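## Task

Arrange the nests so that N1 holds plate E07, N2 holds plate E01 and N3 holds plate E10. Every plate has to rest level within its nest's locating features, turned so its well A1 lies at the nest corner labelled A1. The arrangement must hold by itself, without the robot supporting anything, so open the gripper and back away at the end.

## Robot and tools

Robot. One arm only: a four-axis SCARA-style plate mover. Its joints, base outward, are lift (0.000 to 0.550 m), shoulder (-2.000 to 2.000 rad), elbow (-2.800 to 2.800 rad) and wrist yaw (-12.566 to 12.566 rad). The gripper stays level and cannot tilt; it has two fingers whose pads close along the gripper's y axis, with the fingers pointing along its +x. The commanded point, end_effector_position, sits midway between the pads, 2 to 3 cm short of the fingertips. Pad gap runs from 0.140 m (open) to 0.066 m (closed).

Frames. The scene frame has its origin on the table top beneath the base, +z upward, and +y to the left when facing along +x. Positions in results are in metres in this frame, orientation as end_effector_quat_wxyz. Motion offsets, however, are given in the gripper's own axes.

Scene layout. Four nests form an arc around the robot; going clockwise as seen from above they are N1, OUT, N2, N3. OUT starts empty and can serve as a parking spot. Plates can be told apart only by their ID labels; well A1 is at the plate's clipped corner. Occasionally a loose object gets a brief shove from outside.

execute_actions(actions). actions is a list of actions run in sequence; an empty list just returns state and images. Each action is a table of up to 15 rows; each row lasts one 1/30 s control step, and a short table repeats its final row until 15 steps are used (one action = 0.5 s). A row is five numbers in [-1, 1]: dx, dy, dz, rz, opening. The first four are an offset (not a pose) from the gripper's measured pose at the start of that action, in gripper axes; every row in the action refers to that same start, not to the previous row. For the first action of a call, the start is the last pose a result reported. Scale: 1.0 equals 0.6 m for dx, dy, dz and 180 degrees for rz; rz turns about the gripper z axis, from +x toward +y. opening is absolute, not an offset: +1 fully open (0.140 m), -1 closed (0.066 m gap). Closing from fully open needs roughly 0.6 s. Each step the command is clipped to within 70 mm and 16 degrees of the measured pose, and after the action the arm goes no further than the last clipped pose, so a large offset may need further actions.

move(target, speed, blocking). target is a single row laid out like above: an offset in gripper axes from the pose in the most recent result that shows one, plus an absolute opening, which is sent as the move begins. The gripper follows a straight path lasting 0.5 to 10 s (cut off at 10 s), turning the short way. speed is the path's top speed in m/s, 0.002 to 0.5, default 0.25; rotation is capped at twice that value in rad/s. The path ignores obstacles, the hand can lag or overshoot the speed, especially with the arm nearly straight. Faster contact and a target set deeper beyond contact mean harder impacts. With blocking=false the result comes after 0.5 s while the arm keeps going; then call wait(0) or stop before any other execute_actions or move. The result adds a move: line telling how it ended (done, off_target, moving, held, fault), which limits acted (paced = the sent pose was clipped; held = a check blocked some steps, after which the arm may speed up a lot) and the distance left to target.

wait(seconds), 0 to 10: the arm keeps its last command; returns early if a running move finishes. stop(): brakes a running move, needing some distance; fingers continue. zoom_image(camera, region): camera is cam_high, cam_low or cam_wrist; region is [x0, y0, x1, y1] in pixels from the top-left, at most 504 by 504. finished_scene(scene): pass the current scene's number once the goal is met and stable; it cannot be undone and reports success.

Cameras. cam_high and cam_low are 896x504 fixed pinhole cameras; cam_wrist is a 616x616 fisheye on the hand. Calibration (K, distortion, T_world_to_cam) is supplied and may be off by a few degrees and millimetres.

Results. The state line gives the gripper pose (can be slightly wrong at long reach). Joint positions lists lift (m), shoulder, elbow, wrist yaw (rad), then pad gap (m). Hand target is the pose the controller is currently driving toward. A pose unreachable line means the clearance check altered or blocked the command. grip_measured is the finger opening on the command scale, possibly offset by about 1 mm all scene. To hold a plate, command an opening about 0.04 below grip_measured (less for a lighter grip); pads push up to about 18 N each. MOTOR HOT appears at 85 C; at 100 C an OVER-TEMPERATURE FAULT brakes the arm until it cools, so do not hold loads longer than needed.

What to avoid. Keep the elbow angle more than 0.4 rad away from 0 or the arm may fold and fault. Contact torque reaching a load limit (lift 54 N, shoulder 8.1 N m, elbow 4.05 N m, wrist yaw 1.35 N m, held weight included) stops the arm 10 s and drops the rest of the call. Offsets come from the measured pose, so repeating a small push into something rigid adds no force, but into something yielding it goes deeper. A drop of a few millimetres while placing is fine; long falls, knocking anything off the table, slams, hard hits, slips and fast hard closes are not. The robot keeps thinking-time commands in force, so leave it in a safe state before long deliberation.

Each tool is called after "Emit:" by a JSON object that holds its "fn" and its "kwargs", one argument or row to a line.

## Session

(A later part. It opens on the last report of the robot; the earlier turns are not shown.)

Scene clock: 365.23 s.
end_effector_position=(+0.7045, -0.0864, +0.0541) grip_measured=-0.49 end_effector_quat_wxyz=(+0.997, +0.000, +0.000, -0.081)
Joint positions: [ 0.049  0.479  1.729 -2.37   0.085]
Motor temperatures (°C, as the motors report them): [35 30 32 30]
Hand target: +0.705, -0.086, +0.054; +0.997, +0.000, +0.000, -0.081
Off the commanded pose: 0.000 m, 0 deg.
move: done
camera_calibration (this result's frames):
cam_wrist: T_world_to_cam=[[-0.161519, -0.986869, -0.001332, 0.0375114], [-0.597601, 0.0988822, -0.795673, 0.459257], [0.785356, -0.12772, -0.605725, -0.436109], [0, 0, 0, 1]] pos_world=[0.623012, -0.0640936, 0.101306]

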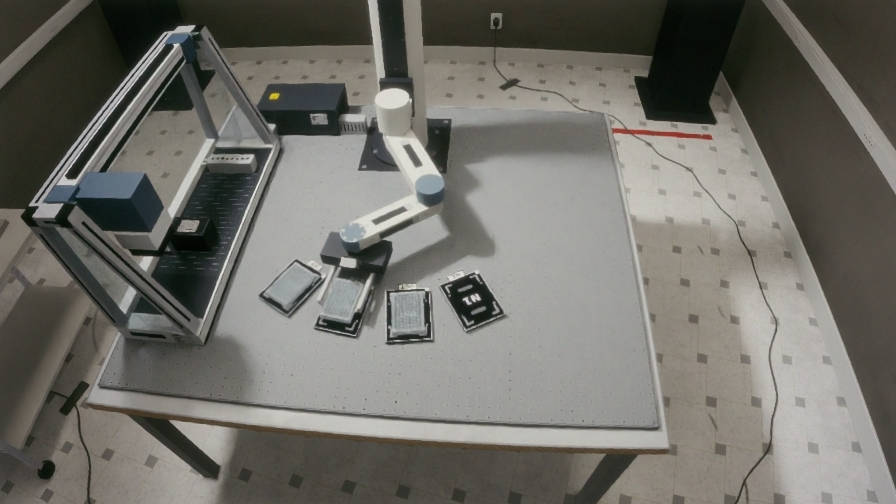

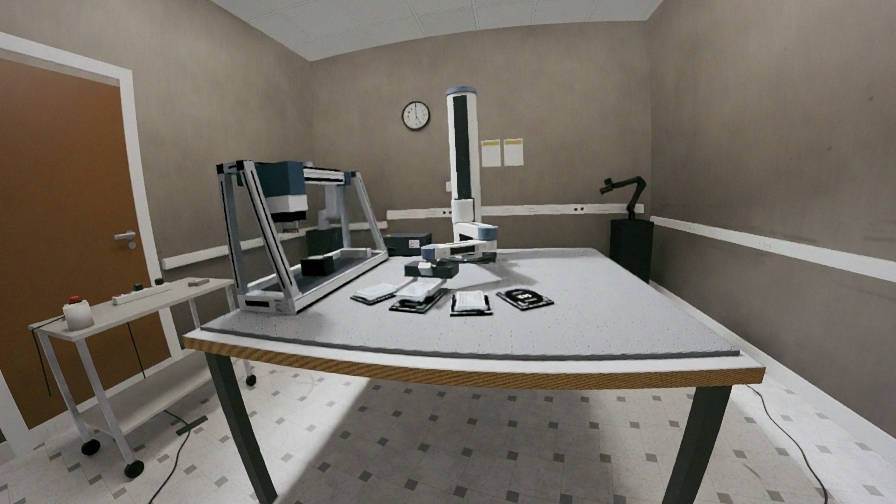

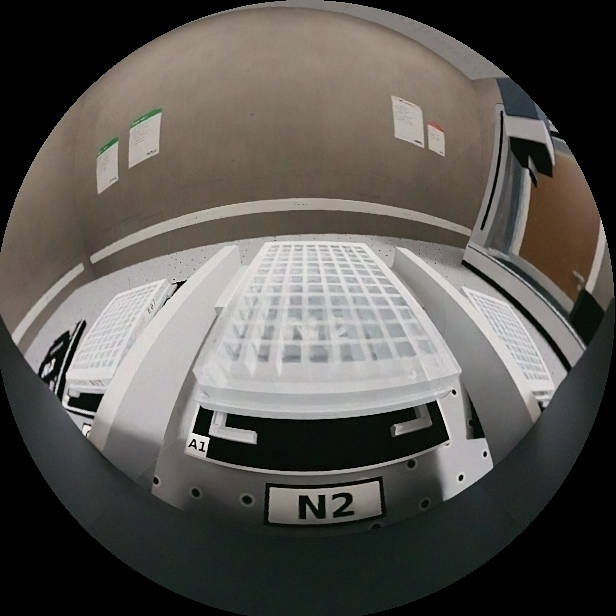

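Emit:
{"fn": "move", "kwargs": {
  "target": [0.0003, 0.0003, -0.0382, 0, -0.53],
  "speed": 0.05
}}

Emit:
{"fn": "zoom_image", "kwargs": {
  "camera": "cam_wrist",
  "region": [170, 340, 480, 480]
}}

Emit:
{"fn": "zoom_image", "kwargs": {
  "camera": "cam_wrist",
  "region": [520, 350, 580, 400]
}}

Scene clock: 377.77 s.
end_effector_position=(+0.7047, -0.0863, +0.0311) grip_measured=-0.49 end_effector_quat_wxyz=(+0.997, +0.000, +0.000, -0.080)
Joint positions: [ 0.026  0.479  1.73  -2.37   0.085]
Motor temperatures (°C, as the motors report them): [35 30 32 30]
Hand target: +0.705, -0.086, +0.031; +0.997, +0.000, +0.000, -0.081
Off the commanded pose: 0.000 m, 0 deg.
move: done
camera_calibration (this result's frames):
cam_wrist: T_world_to_cam=[[-0.161203, -0.98692, -0.001332, 0.0374709], [-0.597633, 0.0986909, -0.795673, 0.441083], [0.785397, -0.127469, -0.605725, -0.450153], [0, 0, 0, 1]] pos_world=[0.623195, -0.0639307, 0.0783384]

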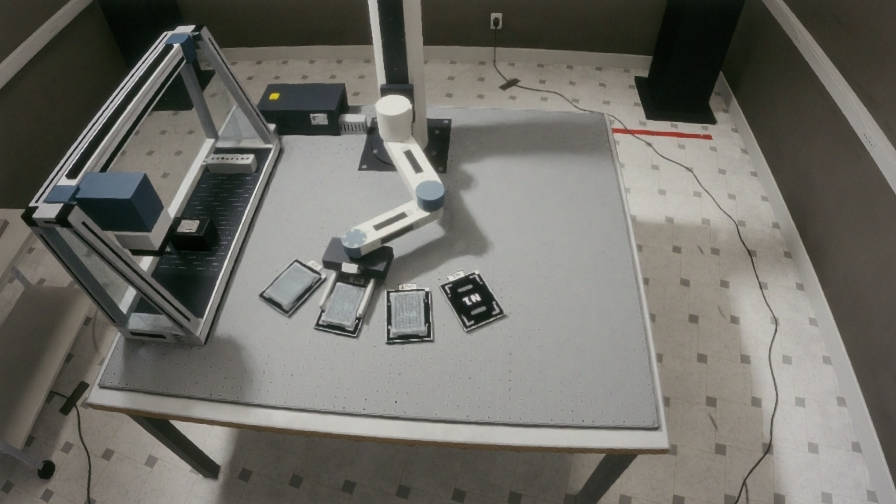

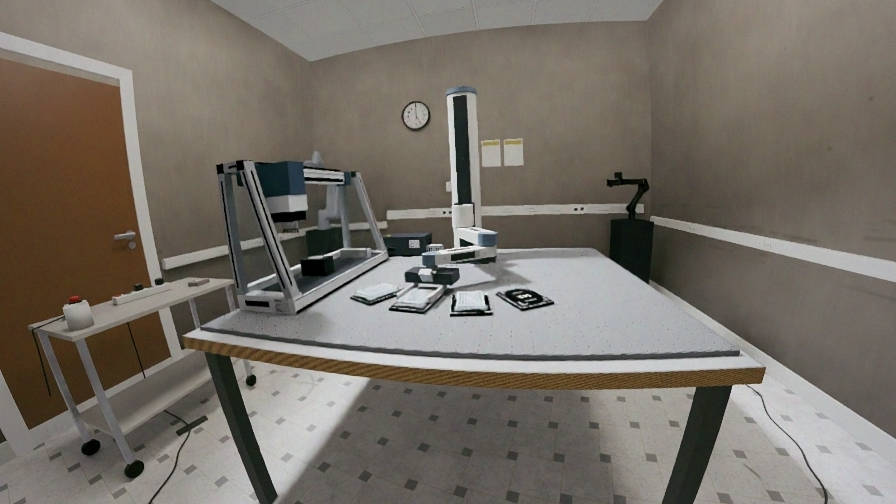

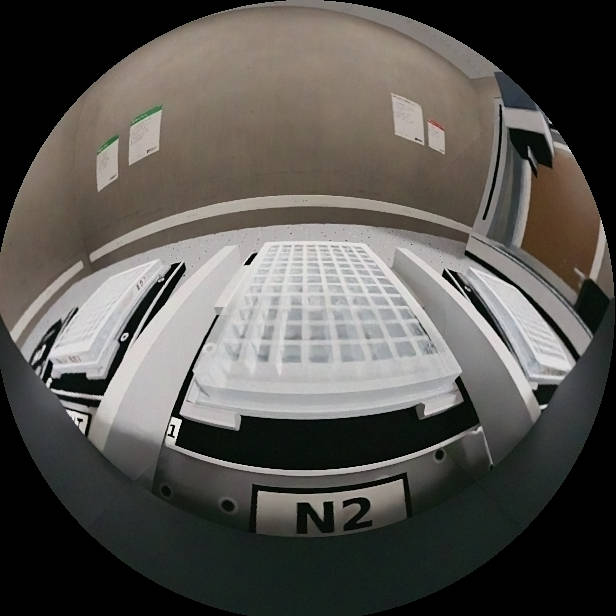

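Region (170, 340, 480, 480) of cam_wrist's 616x616 image, scaled by 1.626, with more detail than that image has; it fills the top 228 rows of this view, and the rest is white.

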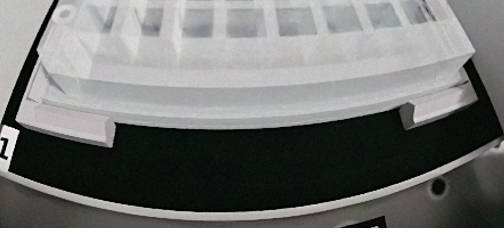

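Region (520, 350, 580, 400) of cam_wrist's 616x616 image, scaled by 8.400, with more detail than that image has.

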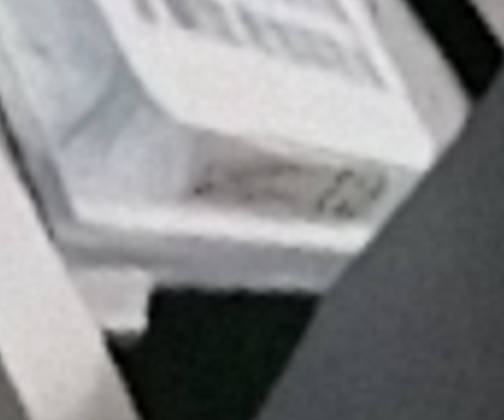

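Emit:
{"fn": "execute_actions", "kwargs": {
  "actions": [
    [[0,0,0,0,-0.47],[0,0,0,0,-0.42],[0,0,0,0,-0.35],[0,0,0,0,-0.27],[0,0,0,0,-0.2],[0,0,0.001,0,-0.15],[0,0,0.005,0,-0.15],[0,0,0.011,0,-0.15],[0,0,0.017,0,-0.15],[0,0,0.023,0,-0.15],[0,0,0.028,0,-0.15],[0,0,0.031,0,-0.15],[0,0,0.032,0,-0.15]]
  ]
}}

Emit:
{"fn": "move", "kwargs": {
  "target": [-0.02602, 0.2933, 0, 0.09541, -0.15],
  "speed": 0.45
}}

Scene clock: 393.67 s.
end_effector_position=(+0.7047, -0.0862, +0.0506) grip_measured=-0.15 end_effector_quat_wxyz=(+0.997, +0.000, +0.000, -0.080)
Joint positions: [ 0.046  0.479  1.73  -2.37   0.097]
Motor temperatures (°C, as the motors report them): [35 30 32 30]
Hand target: +0.705, -0.086, +0.050; +0.997, +0.000, +0.000, -0.080
Off the commanded pose: 0.000 m, 0 deg.
camera_calibration (this result's frames):
cam_wrist: T_world_to_cam=[[-0.161179, -0.986924, -0.001332, 0.0374894], [-0.597635, 0.0986763, -0.795673, 0.456565], [0.7854, -0.12745, -0.605725, -0.438376], [0, 0, 0, 1]] pos_world=[0.623202, -0.0639239, 0.0977915]

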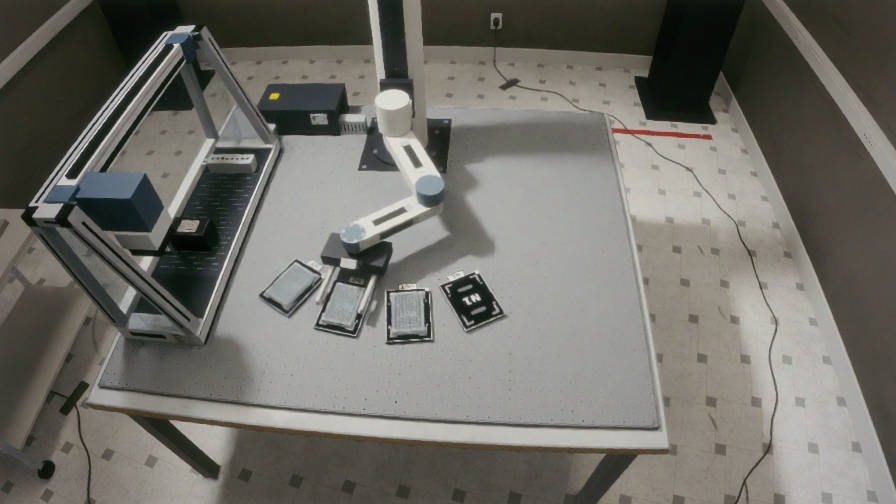

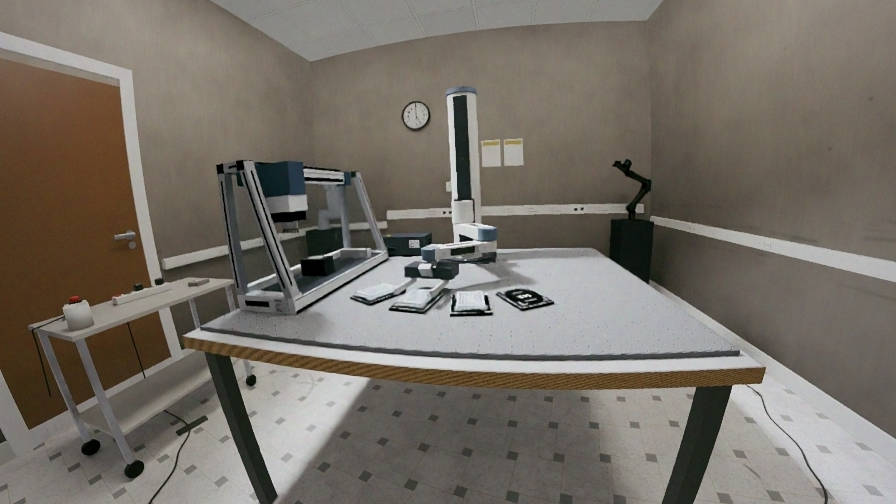

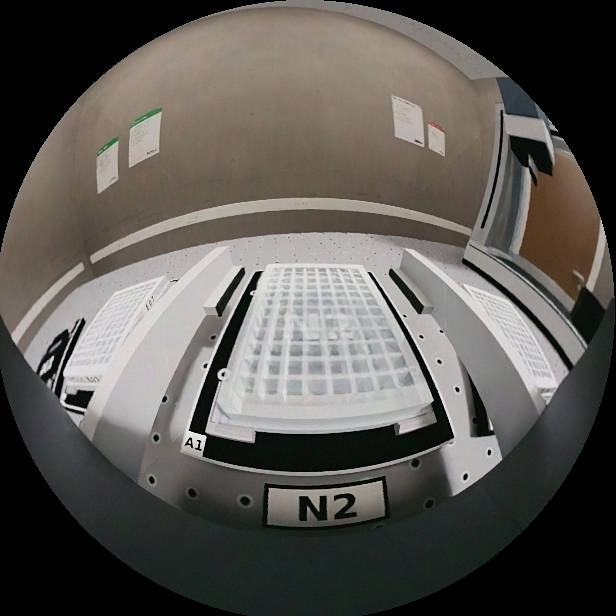

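Scene clock: 394.57 s.
end_effector_position=(+0.7175, +0.0902, +0.0506) grip_measured=-0.15 end_effector_quat_wxyz=(+0.998, +0.000, +0.000, +0.070)
Joint positions: [ 0.046  0.778  1.812 -2.451  0.097]
Motor temperatures (°C, as the motors report them): [35 30 32 30]
Hand target: +0.718, +0.090, +0.051; +0.998, +0.000, +0.000, +0.069
Off the commanded pose: 0.000 m, 0 deg.
move: done
camera_calibration (this result's frames):
cam_wrist: T_world_to_cam=[[0.138123, -0.990414, -0.001332, -0.000725227], [-0.600066, -0.0826148, -0.795673, 0.464902], [0.787936, 0.1107, -0.605725, -0.449227], [0, 0, 0, 1]] pos_world=[0.633034, 0.0874189, 0.0978007]

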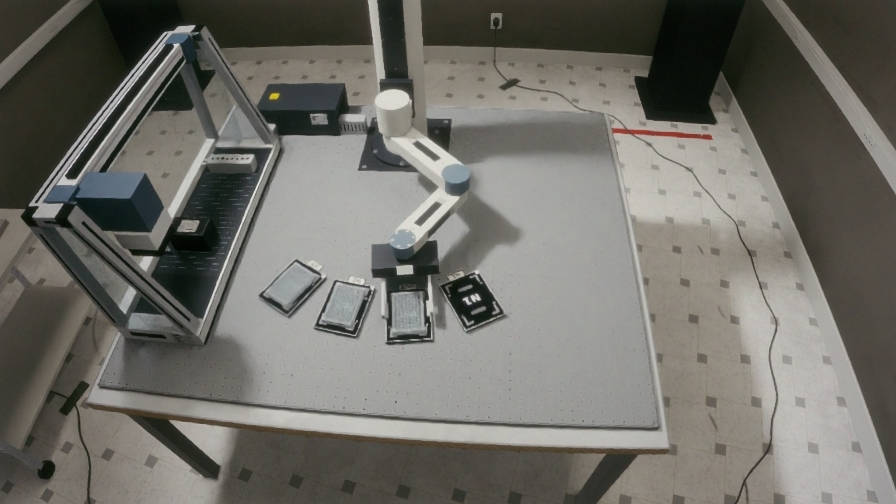

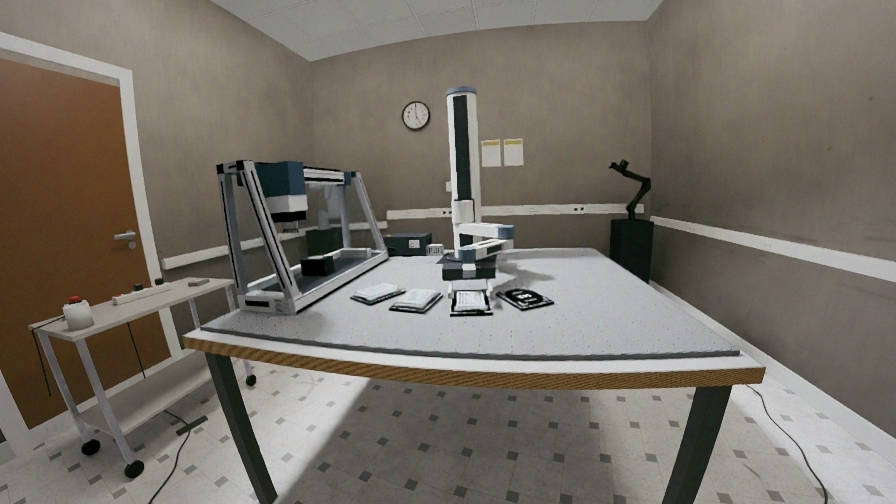

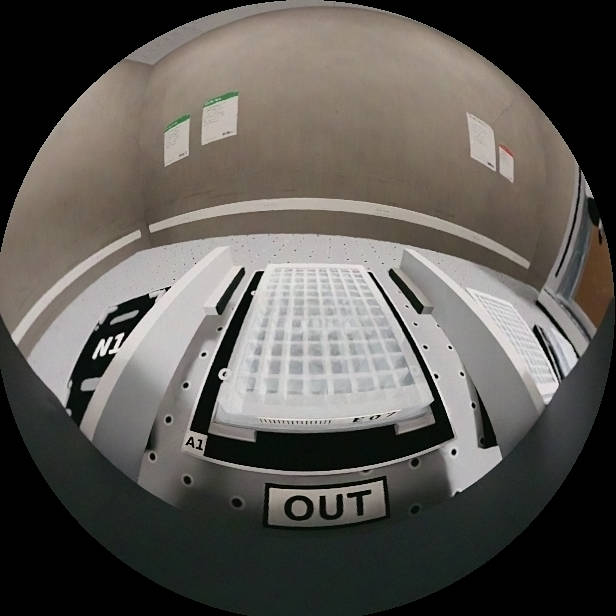

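Emit:
{"fn": "execute_actions", "kwargs": {
  "actions": [
    [[0,-0.0005,-0.002,-0.0002,-0.15],[0,-0.0005,-0.006,-0.0002,-0.17],[0,-0.0005,-0.011,-0.0002,-0.19],[0,-0.0005,-0.016,-0.0002,-0.2],[0,-0.0005,-0.021,-0.0002,-0.2],[0,-0.0005,-0.026,-0.0002,-0.22],[0,-0.0005,-0.030,-0.0002,-0.24],[0,-0.0005,-0.032,-0.0002,-0.27],[0,-0.0005,-0.0327,-0.0002,-0.31],[0,-0.0005,-0.0327,-0.0002,-0.35],[0,-0.0005,-0.0327,-0.0002,-0.39],[0,-0.0005,-0.0327,-0.0002,-0.42],[0,-0.0005,-0.0327,-0.0002,-0.445],[0,-0.0005,-0.0327,-0.0002,-0.46],[0,-0.0005,-0.0327,-0.0002,-0.47]],
    [[0,0,0,0,-0.48],[0,0,0,0,-0.49],[0,0,0,0,-0.50],[0,0,0,0,-0.51],[0,0,0,0,-0.52],[0,0,0,0,-0.53],[0,0,0,0,-0.53],[0,0,0,0,-0.53],[0,0,0.001,0,-0.53],[0,0,0.004,0,-0.53],[0,0,0.009,0,-0.53],[0,0,0.016,0,-0.53],[0,0,0.024,0,-0.53],[0,0,0.032,0,-0.53],[0,0,0.0385,0,-0.53]]
  ]
}}

Emit:
{"fn": "wait", "kwargs": {
  "seconds": 0.4
}}

Emit:
{"fn": "zoom_image", "kwargs": {
  "camera": "cam_wrist",
  "region": [175, 390, 325, 490]
}}

Emit:
{"fn": "zoom_image", "kwargs": {
  "camera": "cam_wrist",
  "region": [320, 390, 470, 490]
}}

Scene clock: 414.50 s.
end_effector_position=(+0.7175, +0.0900, +0.0453) grip_measured=-0.49 end_effector_quat_wxyz=(+0.998, +0.000, +0.000, +0.069)
Joint positions: [ 0.04   0.778  1.812 -2.451  0.085]
Motor temperatures (°C, as the motors report them): [35 30 32 30]
Hand target: +0.718, +0.090, +0.054; +0.998, +0.000, +0.000, +0.069
Off the commanded pose: 0.009 m, 0 deg.
camera_calibration (this result's frames):
cam_wrist: T_world_to_cam=[[0.137731, -0.990469, -0.001332, -0.000653178], [-0.600099, -0.0823777, -0.795673, 0.460666], [0.787979, 0.110388, -0.605725, -0.452454], [0, 0, 0, 1]] pos_world=[0.633059, 0.0872473, 0.0924757]

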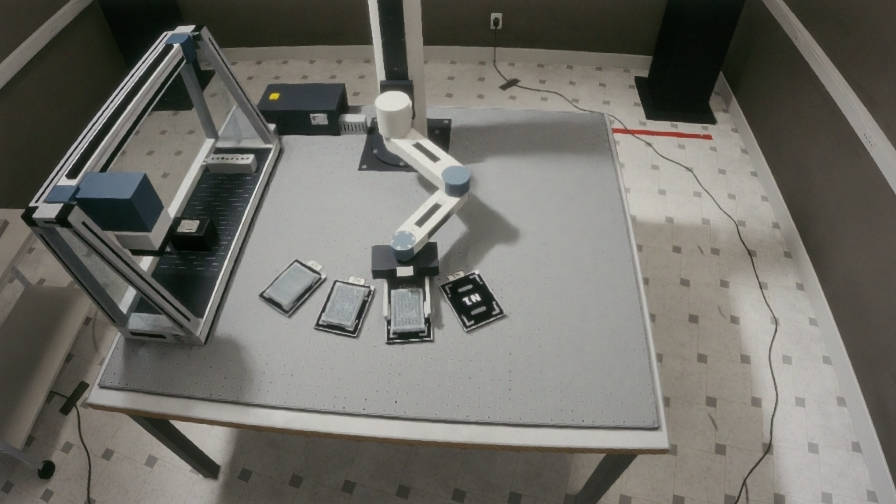

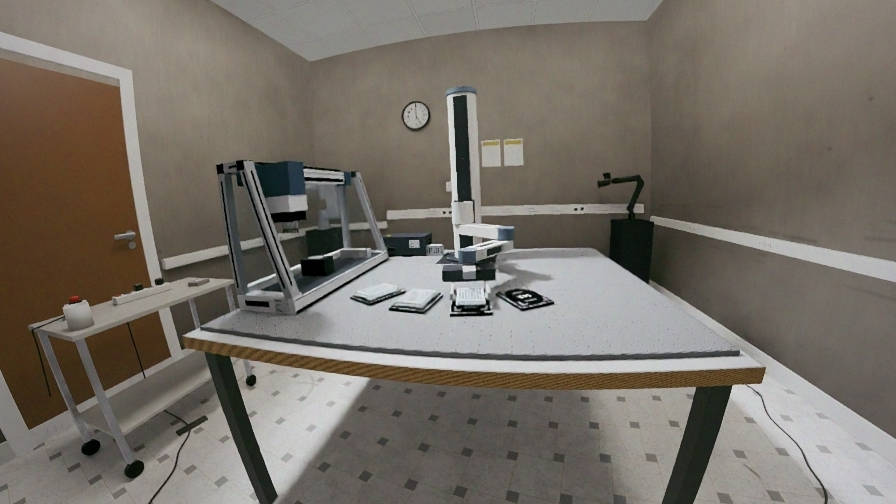

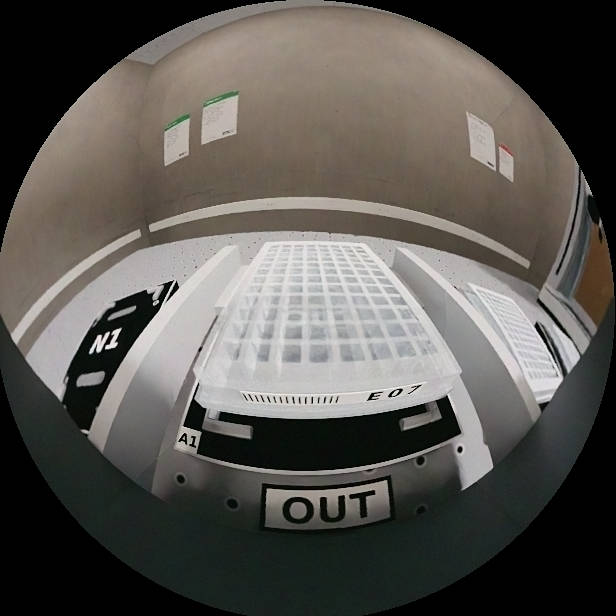

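Scene clock: 414.90 s.
end_effector_position=(+0.7175, +0.0900, +0.0540) grip_measured=-0.49 end_effector_quat_wxyz=(+0.998, +0.000, +0.000, +0.069)
Joint positions: [ 0.049  0.778  1.812 -2.451  0.085]
Motor temperatures (°C, as the motors report them): [35 30 32 30]
Hand target: +0.718, +0.090, +0.054; +0.998, +0.000, +0.000, +0.069
Off the commanded pose: 0.000 m, 0 deg.
wait: 0.40 s; at rest by 0.23 s
camera_calibration (this result's frames):
cam_wrist: T_world_to_cam=[[0.137736, -0.990468, -0.001332, -0.000643237], [-0.600098, -0.0823803, -0.795673, 0.467638], [0.787979, 0.110392, -0.605725, -0.447146], [0, 0, 0, 1]] pos_world=[0.633059, 0.0872484, 0.101239]

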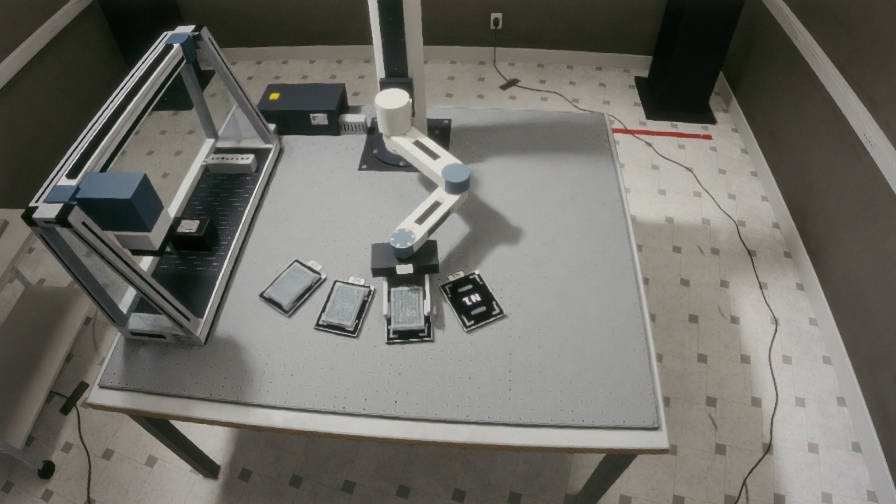

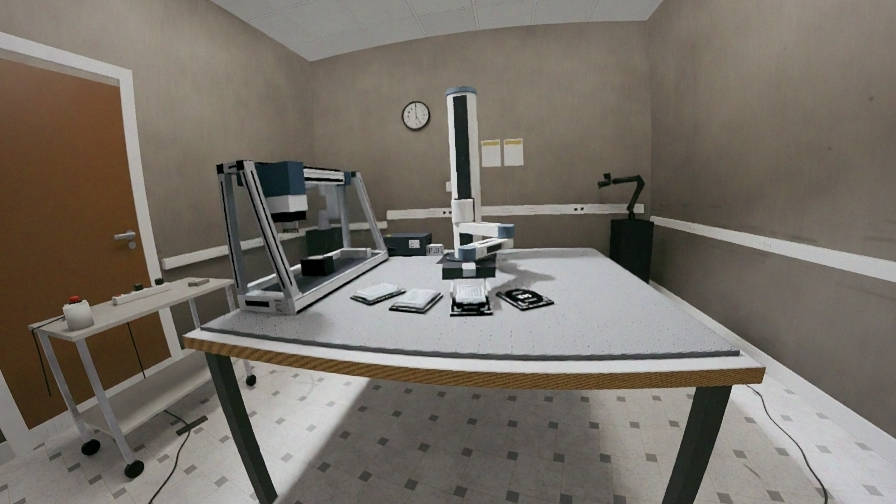

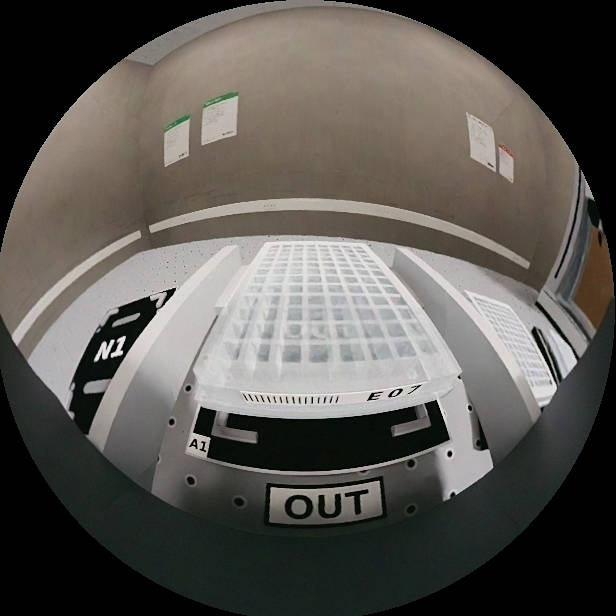

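Region (175, 390, 325, 490) of cam_wrist's 616x616 image, scaled by 3.360, with more detail than that image has.

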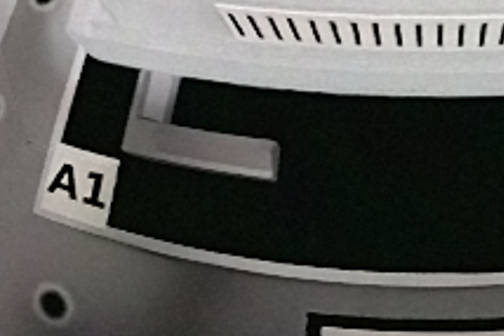

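Region (320, 390, 470, 490) of cam_wrist's 616x616 image, scaled by 3.360, with more detail than that image has.

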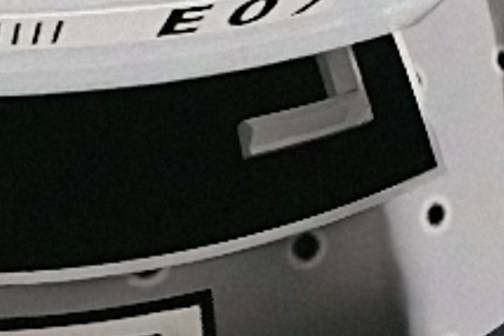

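Emit:
{"fn": "move", "kwargs": {
  "target": [-0.05605, 0.28975, 0, 0.1195, -0.53],
  "speed": 0.4
}}

Emit:
{"fn": "zoom_image", "kwargs": {
  "camera": "cam_wrist",
  "region": [175, 390, 325, 490]
}}

Emit:
{"fn": "zoom_image", "kwargs": {
  "camera": "cam_wrist",
  "region": [320, 390, 470, 490]
}}

Scene clock: 423.10 s.
end_effector_position=(+0.6600, +0.2578, +0.0540) grip_measured=-0.49 end_effector_quat_wxyz=(+0.967, +0.000, +0.000, +0.255)
Joint positions: [ 0.049  1.086  1.808 -2.379  0.085]
Motor temperatures (°C, as the motors report them): [35 30 32 30]
Hand target: +0.660, +0.258, +0.054; +0.967, +0.000, +0.000, +0.254
Off the commanded pose: 0.000 m, 0 deg.
move: done
camera_calibration (this result's frames):
cam_wrist: T_world_to_cam=[[0.491935, -0.870631, -0.001332, -0.091251], [-0.527885, -0.297055, -0.795673, 0.454627], [0.692342, 0.392122, -0.605725, -0.42986], [0, 0, 0, 1]] pos_world=[0.582491, 0.224161, 0.101236]

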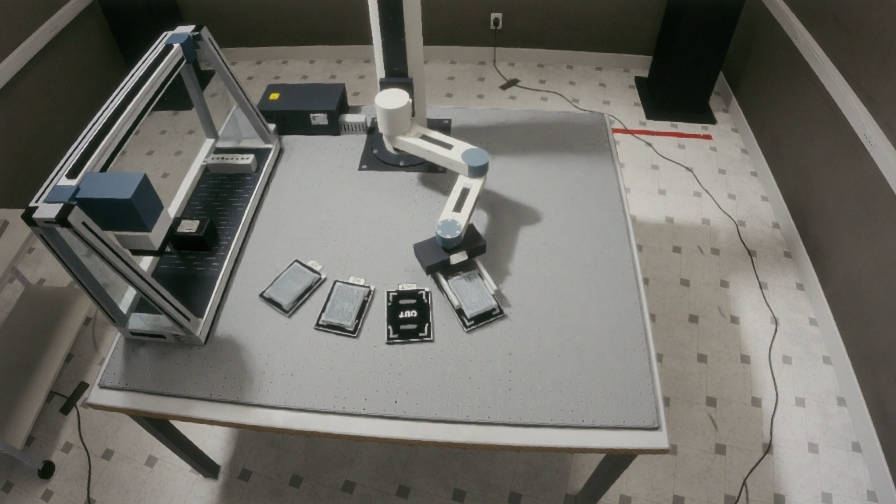

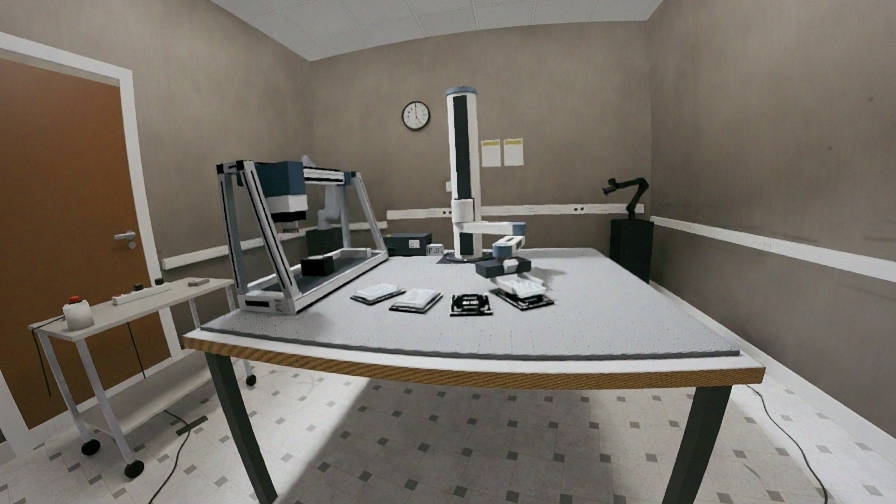

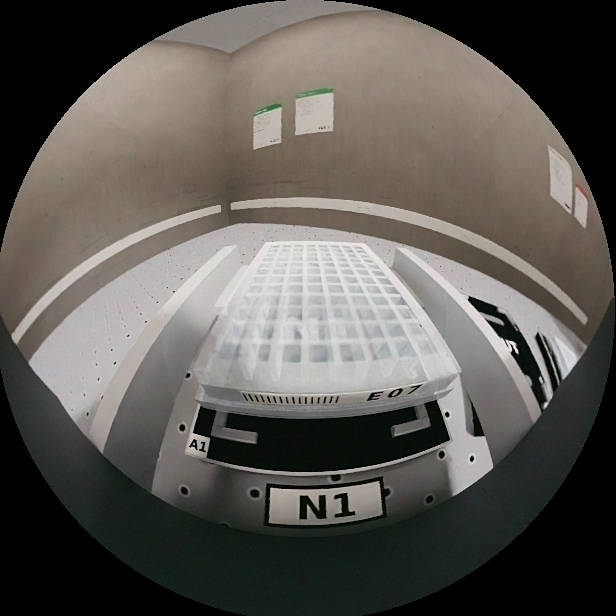

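Region (175, 390, 325, 490) of cam_wrist's 616x616 image, scaled by 3.360, with more detail than that image has.

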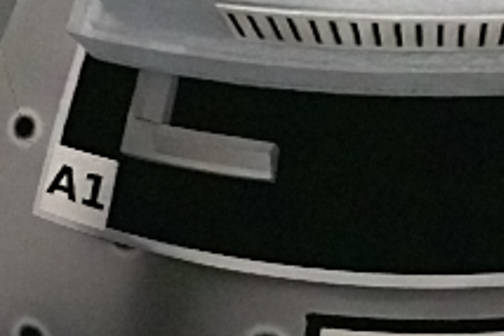

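Region (320, 390, 470, 490) of cam_wrist's 616x616 image, scaled by 3.360, with more detail than that image has.

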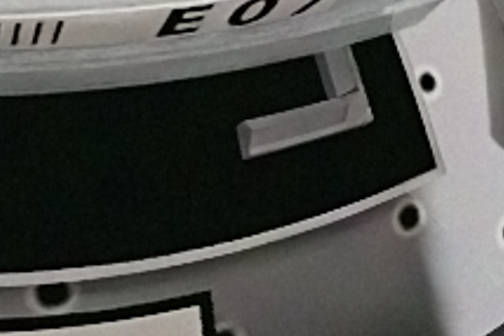

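Emit:
{"fn": "execute_actions", "kwargs": {
  "actions": [
    [[0,-0.0003,-0.003,-0.0002,-0.53],[0,-0.0003,-0.008,-0.0002,-0.53],[0,-0.0003,-0.014,-0.0002,-0.53],[0,-0.0003,-0.020,-0.0002,-0.53],[0,-0.0003,-0.025,-0.0002,-0.53],[0,-0.0003,-0.029,-0.0002,-0.53],[0,-0.0003,-0.032,-0.0002,-0.53],[0,-0.0003,-0.034,-0.0002,-0.53],[0,-0.0003,-0.0355,-0.0002,-0.53],[0,-0.0003,-0.0365,-0.0002,-0.53],[0,-0.0003,-0.0373,-0.0002,-0.53],[0,-0.0003,-0.0378,-0.0002,-0.53],[0,-0.0003,-0.0381,-0.0002,-0.53]]
  ]
}}

Emit:
{"fn": "zoom_image", "kwargs": {
  "camera": "cam_wrist",
  "region": [170, 340, 480, 480]
}}

Scene clock: 431.70 s.
end_effector_position=(+0.6601, +0.2577, +0.0312) grip_measured=-0.49 end_effector_quat_wxyz=(+0.967, +0.000, +0.000, +0.255)
Joint positions: [ 0.026  1.086  1.808 -2.379  0.085]
Motor temperatures (°C, as the motors report them): [35 30 32 30]
Hand target: +0.660, +0.258, +0.031; +0.967, +0.000, +0.000, +0.254
Off the commanded pose: 0.000 m, 0 deg.
camera_calibration (this result's frames):
cam_wrist: T_world_to_cam=[[0.491847, -0.870681, -0.001332, -0.0912554], [-0.527915, -0.297002, -0.795673, 0.436425], [0.692382, 0.392052, -0.605725, -0.443727], [0, 0, 0, 1]] pos_world=[0.582508, 0.224129, 0.0783535]

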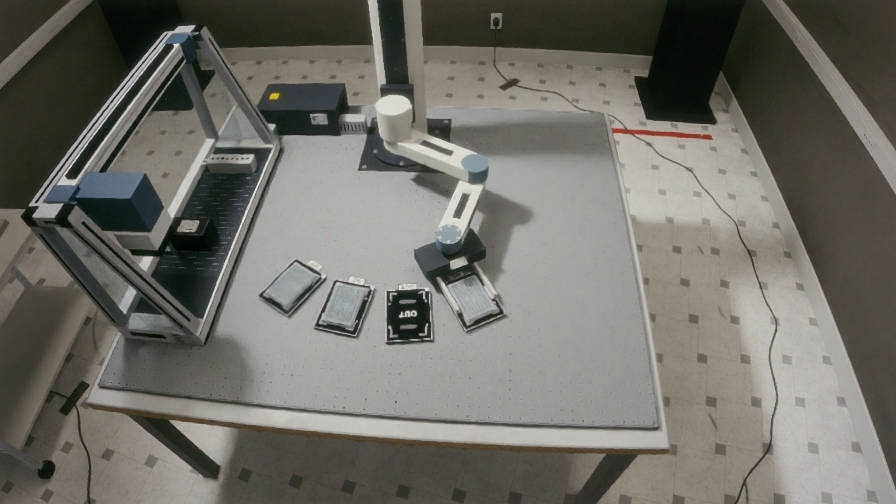

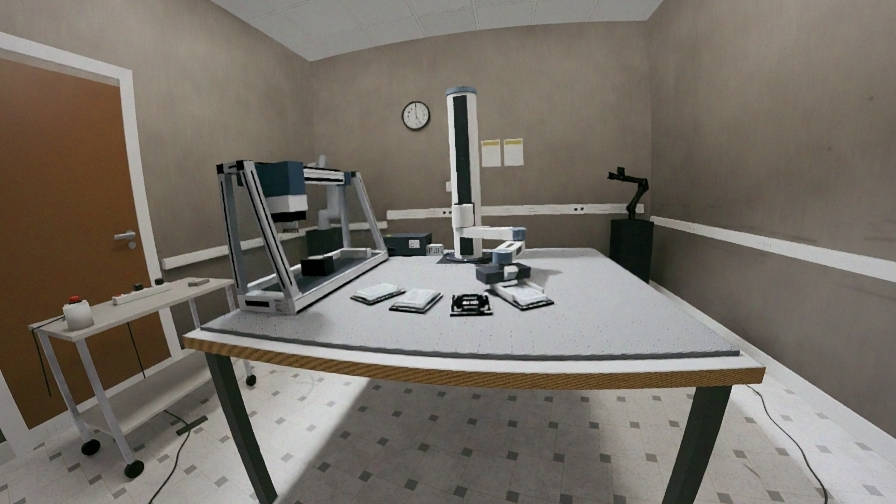

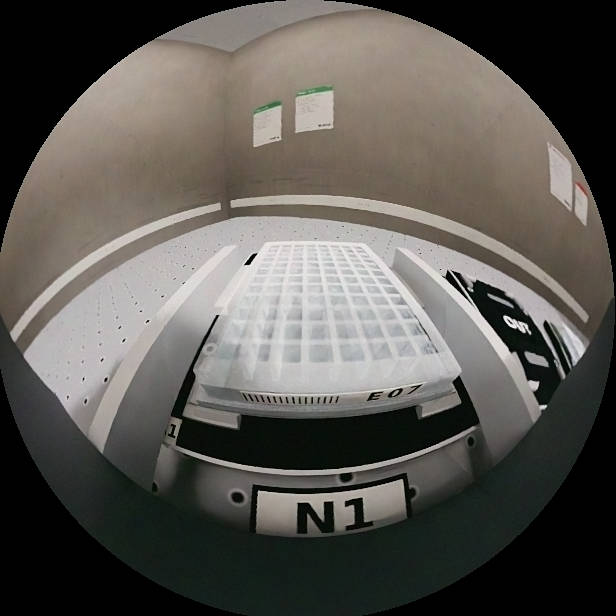

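Region (170, 340, 480, 480) of cam_wrist's 616x616 image, scaled by 1.626, with more detail than that image has; it fills the top 228 rows of this view, and the rest is white.

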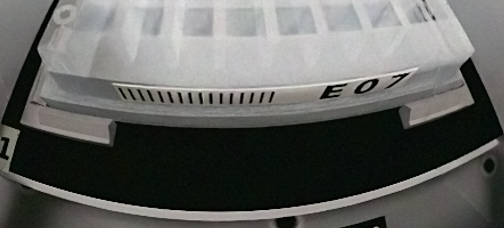

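Emit:
{"fn": "execute_actions", "kwargs": {
  "actions": [
    [[0,0,0,0,-0.47],[0,0,0,0,-0.42],[0,0,0,0,-0.35],[0,0,0,0,-0.27],[0,0,0,0,-0.2],[0,0,0.001,0,-0.1],[0,0,0.005,0,0],[0,0,0.011,0,0.1],[0,0,0.019,0,0.1],[0,0,0.028,0,0.1],[0,0,0.038,0,0.1],[-0.005,0,0.048,0,0.1],[-0.015,0,0.058,0,0.1],[-0.03,0,0.068,0,0.1],[-0.05,0,0.078,0,0.1]],
    [[-0.04,0,0.03,0,0.1],[-0.06,0,0.04,0,0.1],[-0.085,0,0.05,0,0.1],[-0.11,0,0.06,0,0.1],[-0.135,0,0.07,0,0.1],[-0.16,0,0.08,0,0.1],[-0.18,0,0.09,0,0.1],[-0.2,0,0.095,0,0.1],[-0.215,0,0.1,0,0.1],[-0.225,0,0.1,0,0.1],[-0.23,0,0.1,0,0.1]]
  ]
}}

Emit:
{"fn": "zoom_image", "kwargs": {
  "camera": "cam_high",
  "region": [250, 250, 390, 350]
}}

Emit:
{"fn": "zoom_image", "kwargs": {
  "camera": "cam_wrist",
  "region": [200, 230, 420, 400]
}}

Scene clock: 459.37 s.
end_effector_position=(+0.5419, +0.1899, +0.1234) grip_measured=+0.10 end_effector_quat_wxyz=(+0.968, +0.000, +0.000, +0.253)
Joint positions: [ 0.118  1.357  1.097 -1.943  0.107]
Motor temperatures (°C, as the motors report them): [35 30 32 30]
Hand target: +0.538, +0.188, +0.123; +0.967, +0.000, +0.000, +0.254
Off the commanded pose: 0.005 m, 0 deg.
camera_calibration (this result's frames):
cam_wrist: T_world_to_cam=[[0.488448, -0.872592, -0.001332, -0.0899036], [-0.52907, -0.294941, -0.795673, 0.427537], [0.693905, 0.389349, -0.605725, -0.279759], [0, 0, 0, 1]] pos_world=[0.464236, 0.156573, 0.170603]

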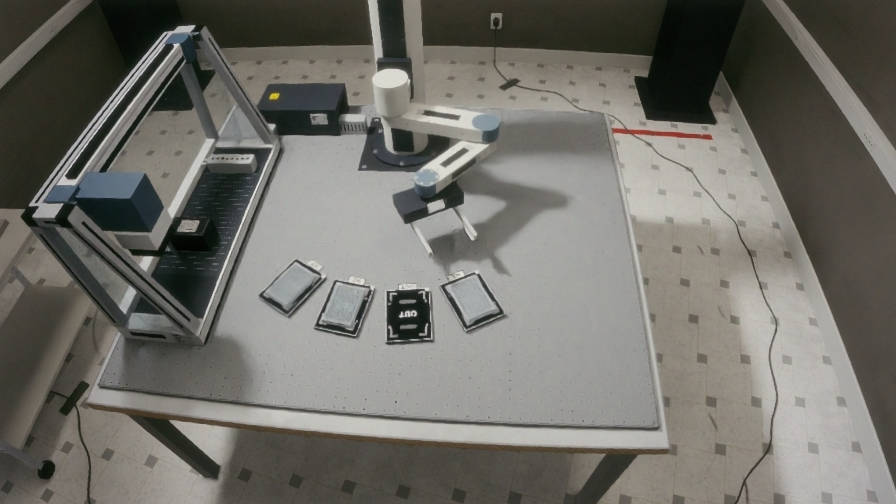

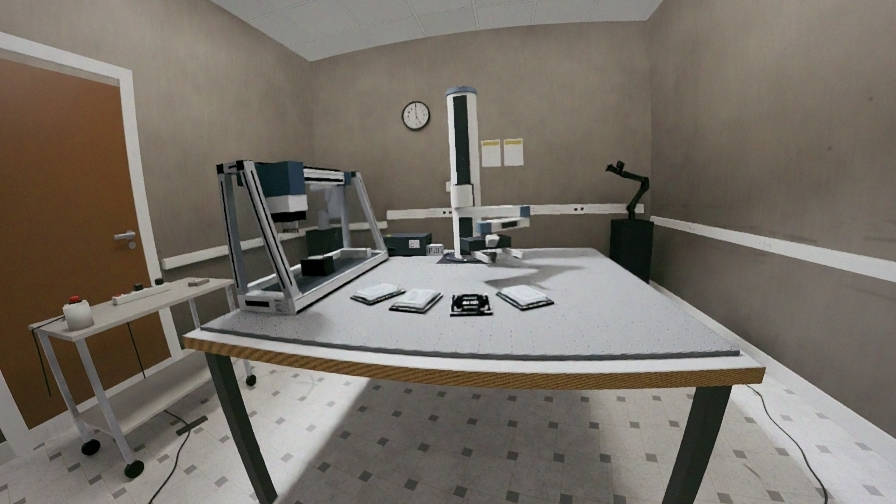

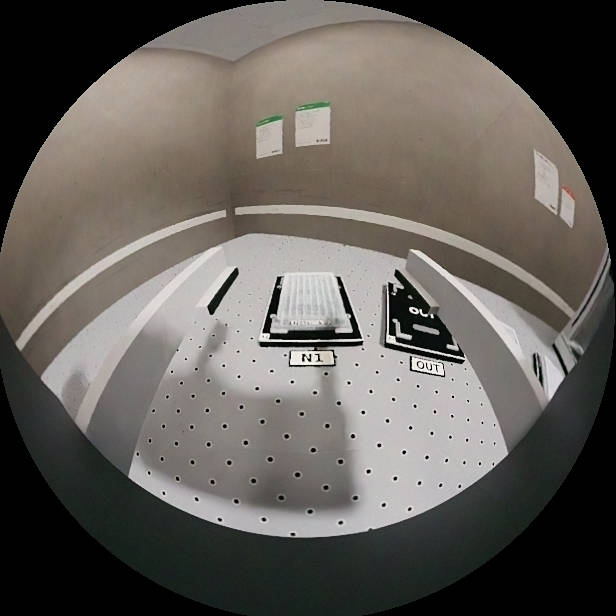

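Region (250, 250, 390, 350) of cam_high's 896x504 image, scaled by 3.600, with more detail than that image has; it fills the top 360 rows of this view, and the rest is white.

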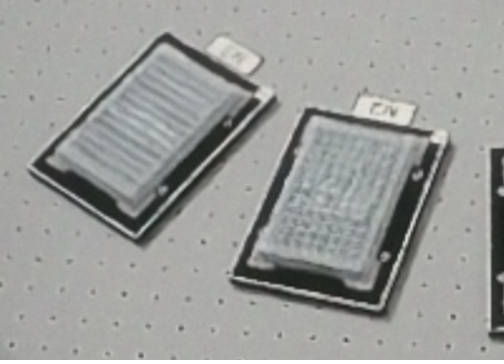

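Region (200, 230, 420, 400) of cam_wrist's 616x616 image, scaled by 2.291, with more detail than that image has; it fills the top 389 rows of this view, and the rest is white.

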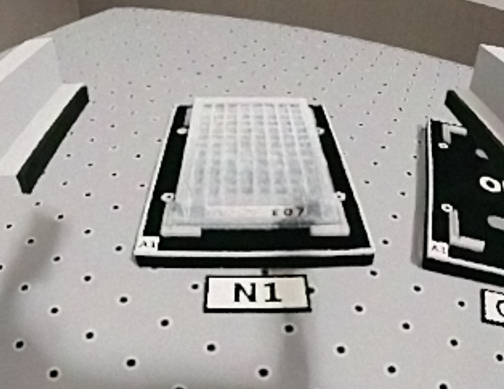

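Emit:
{"fn": "finished_scene", "kwargs": {
  "scene": 1
}}

The scene is finished: the task was done.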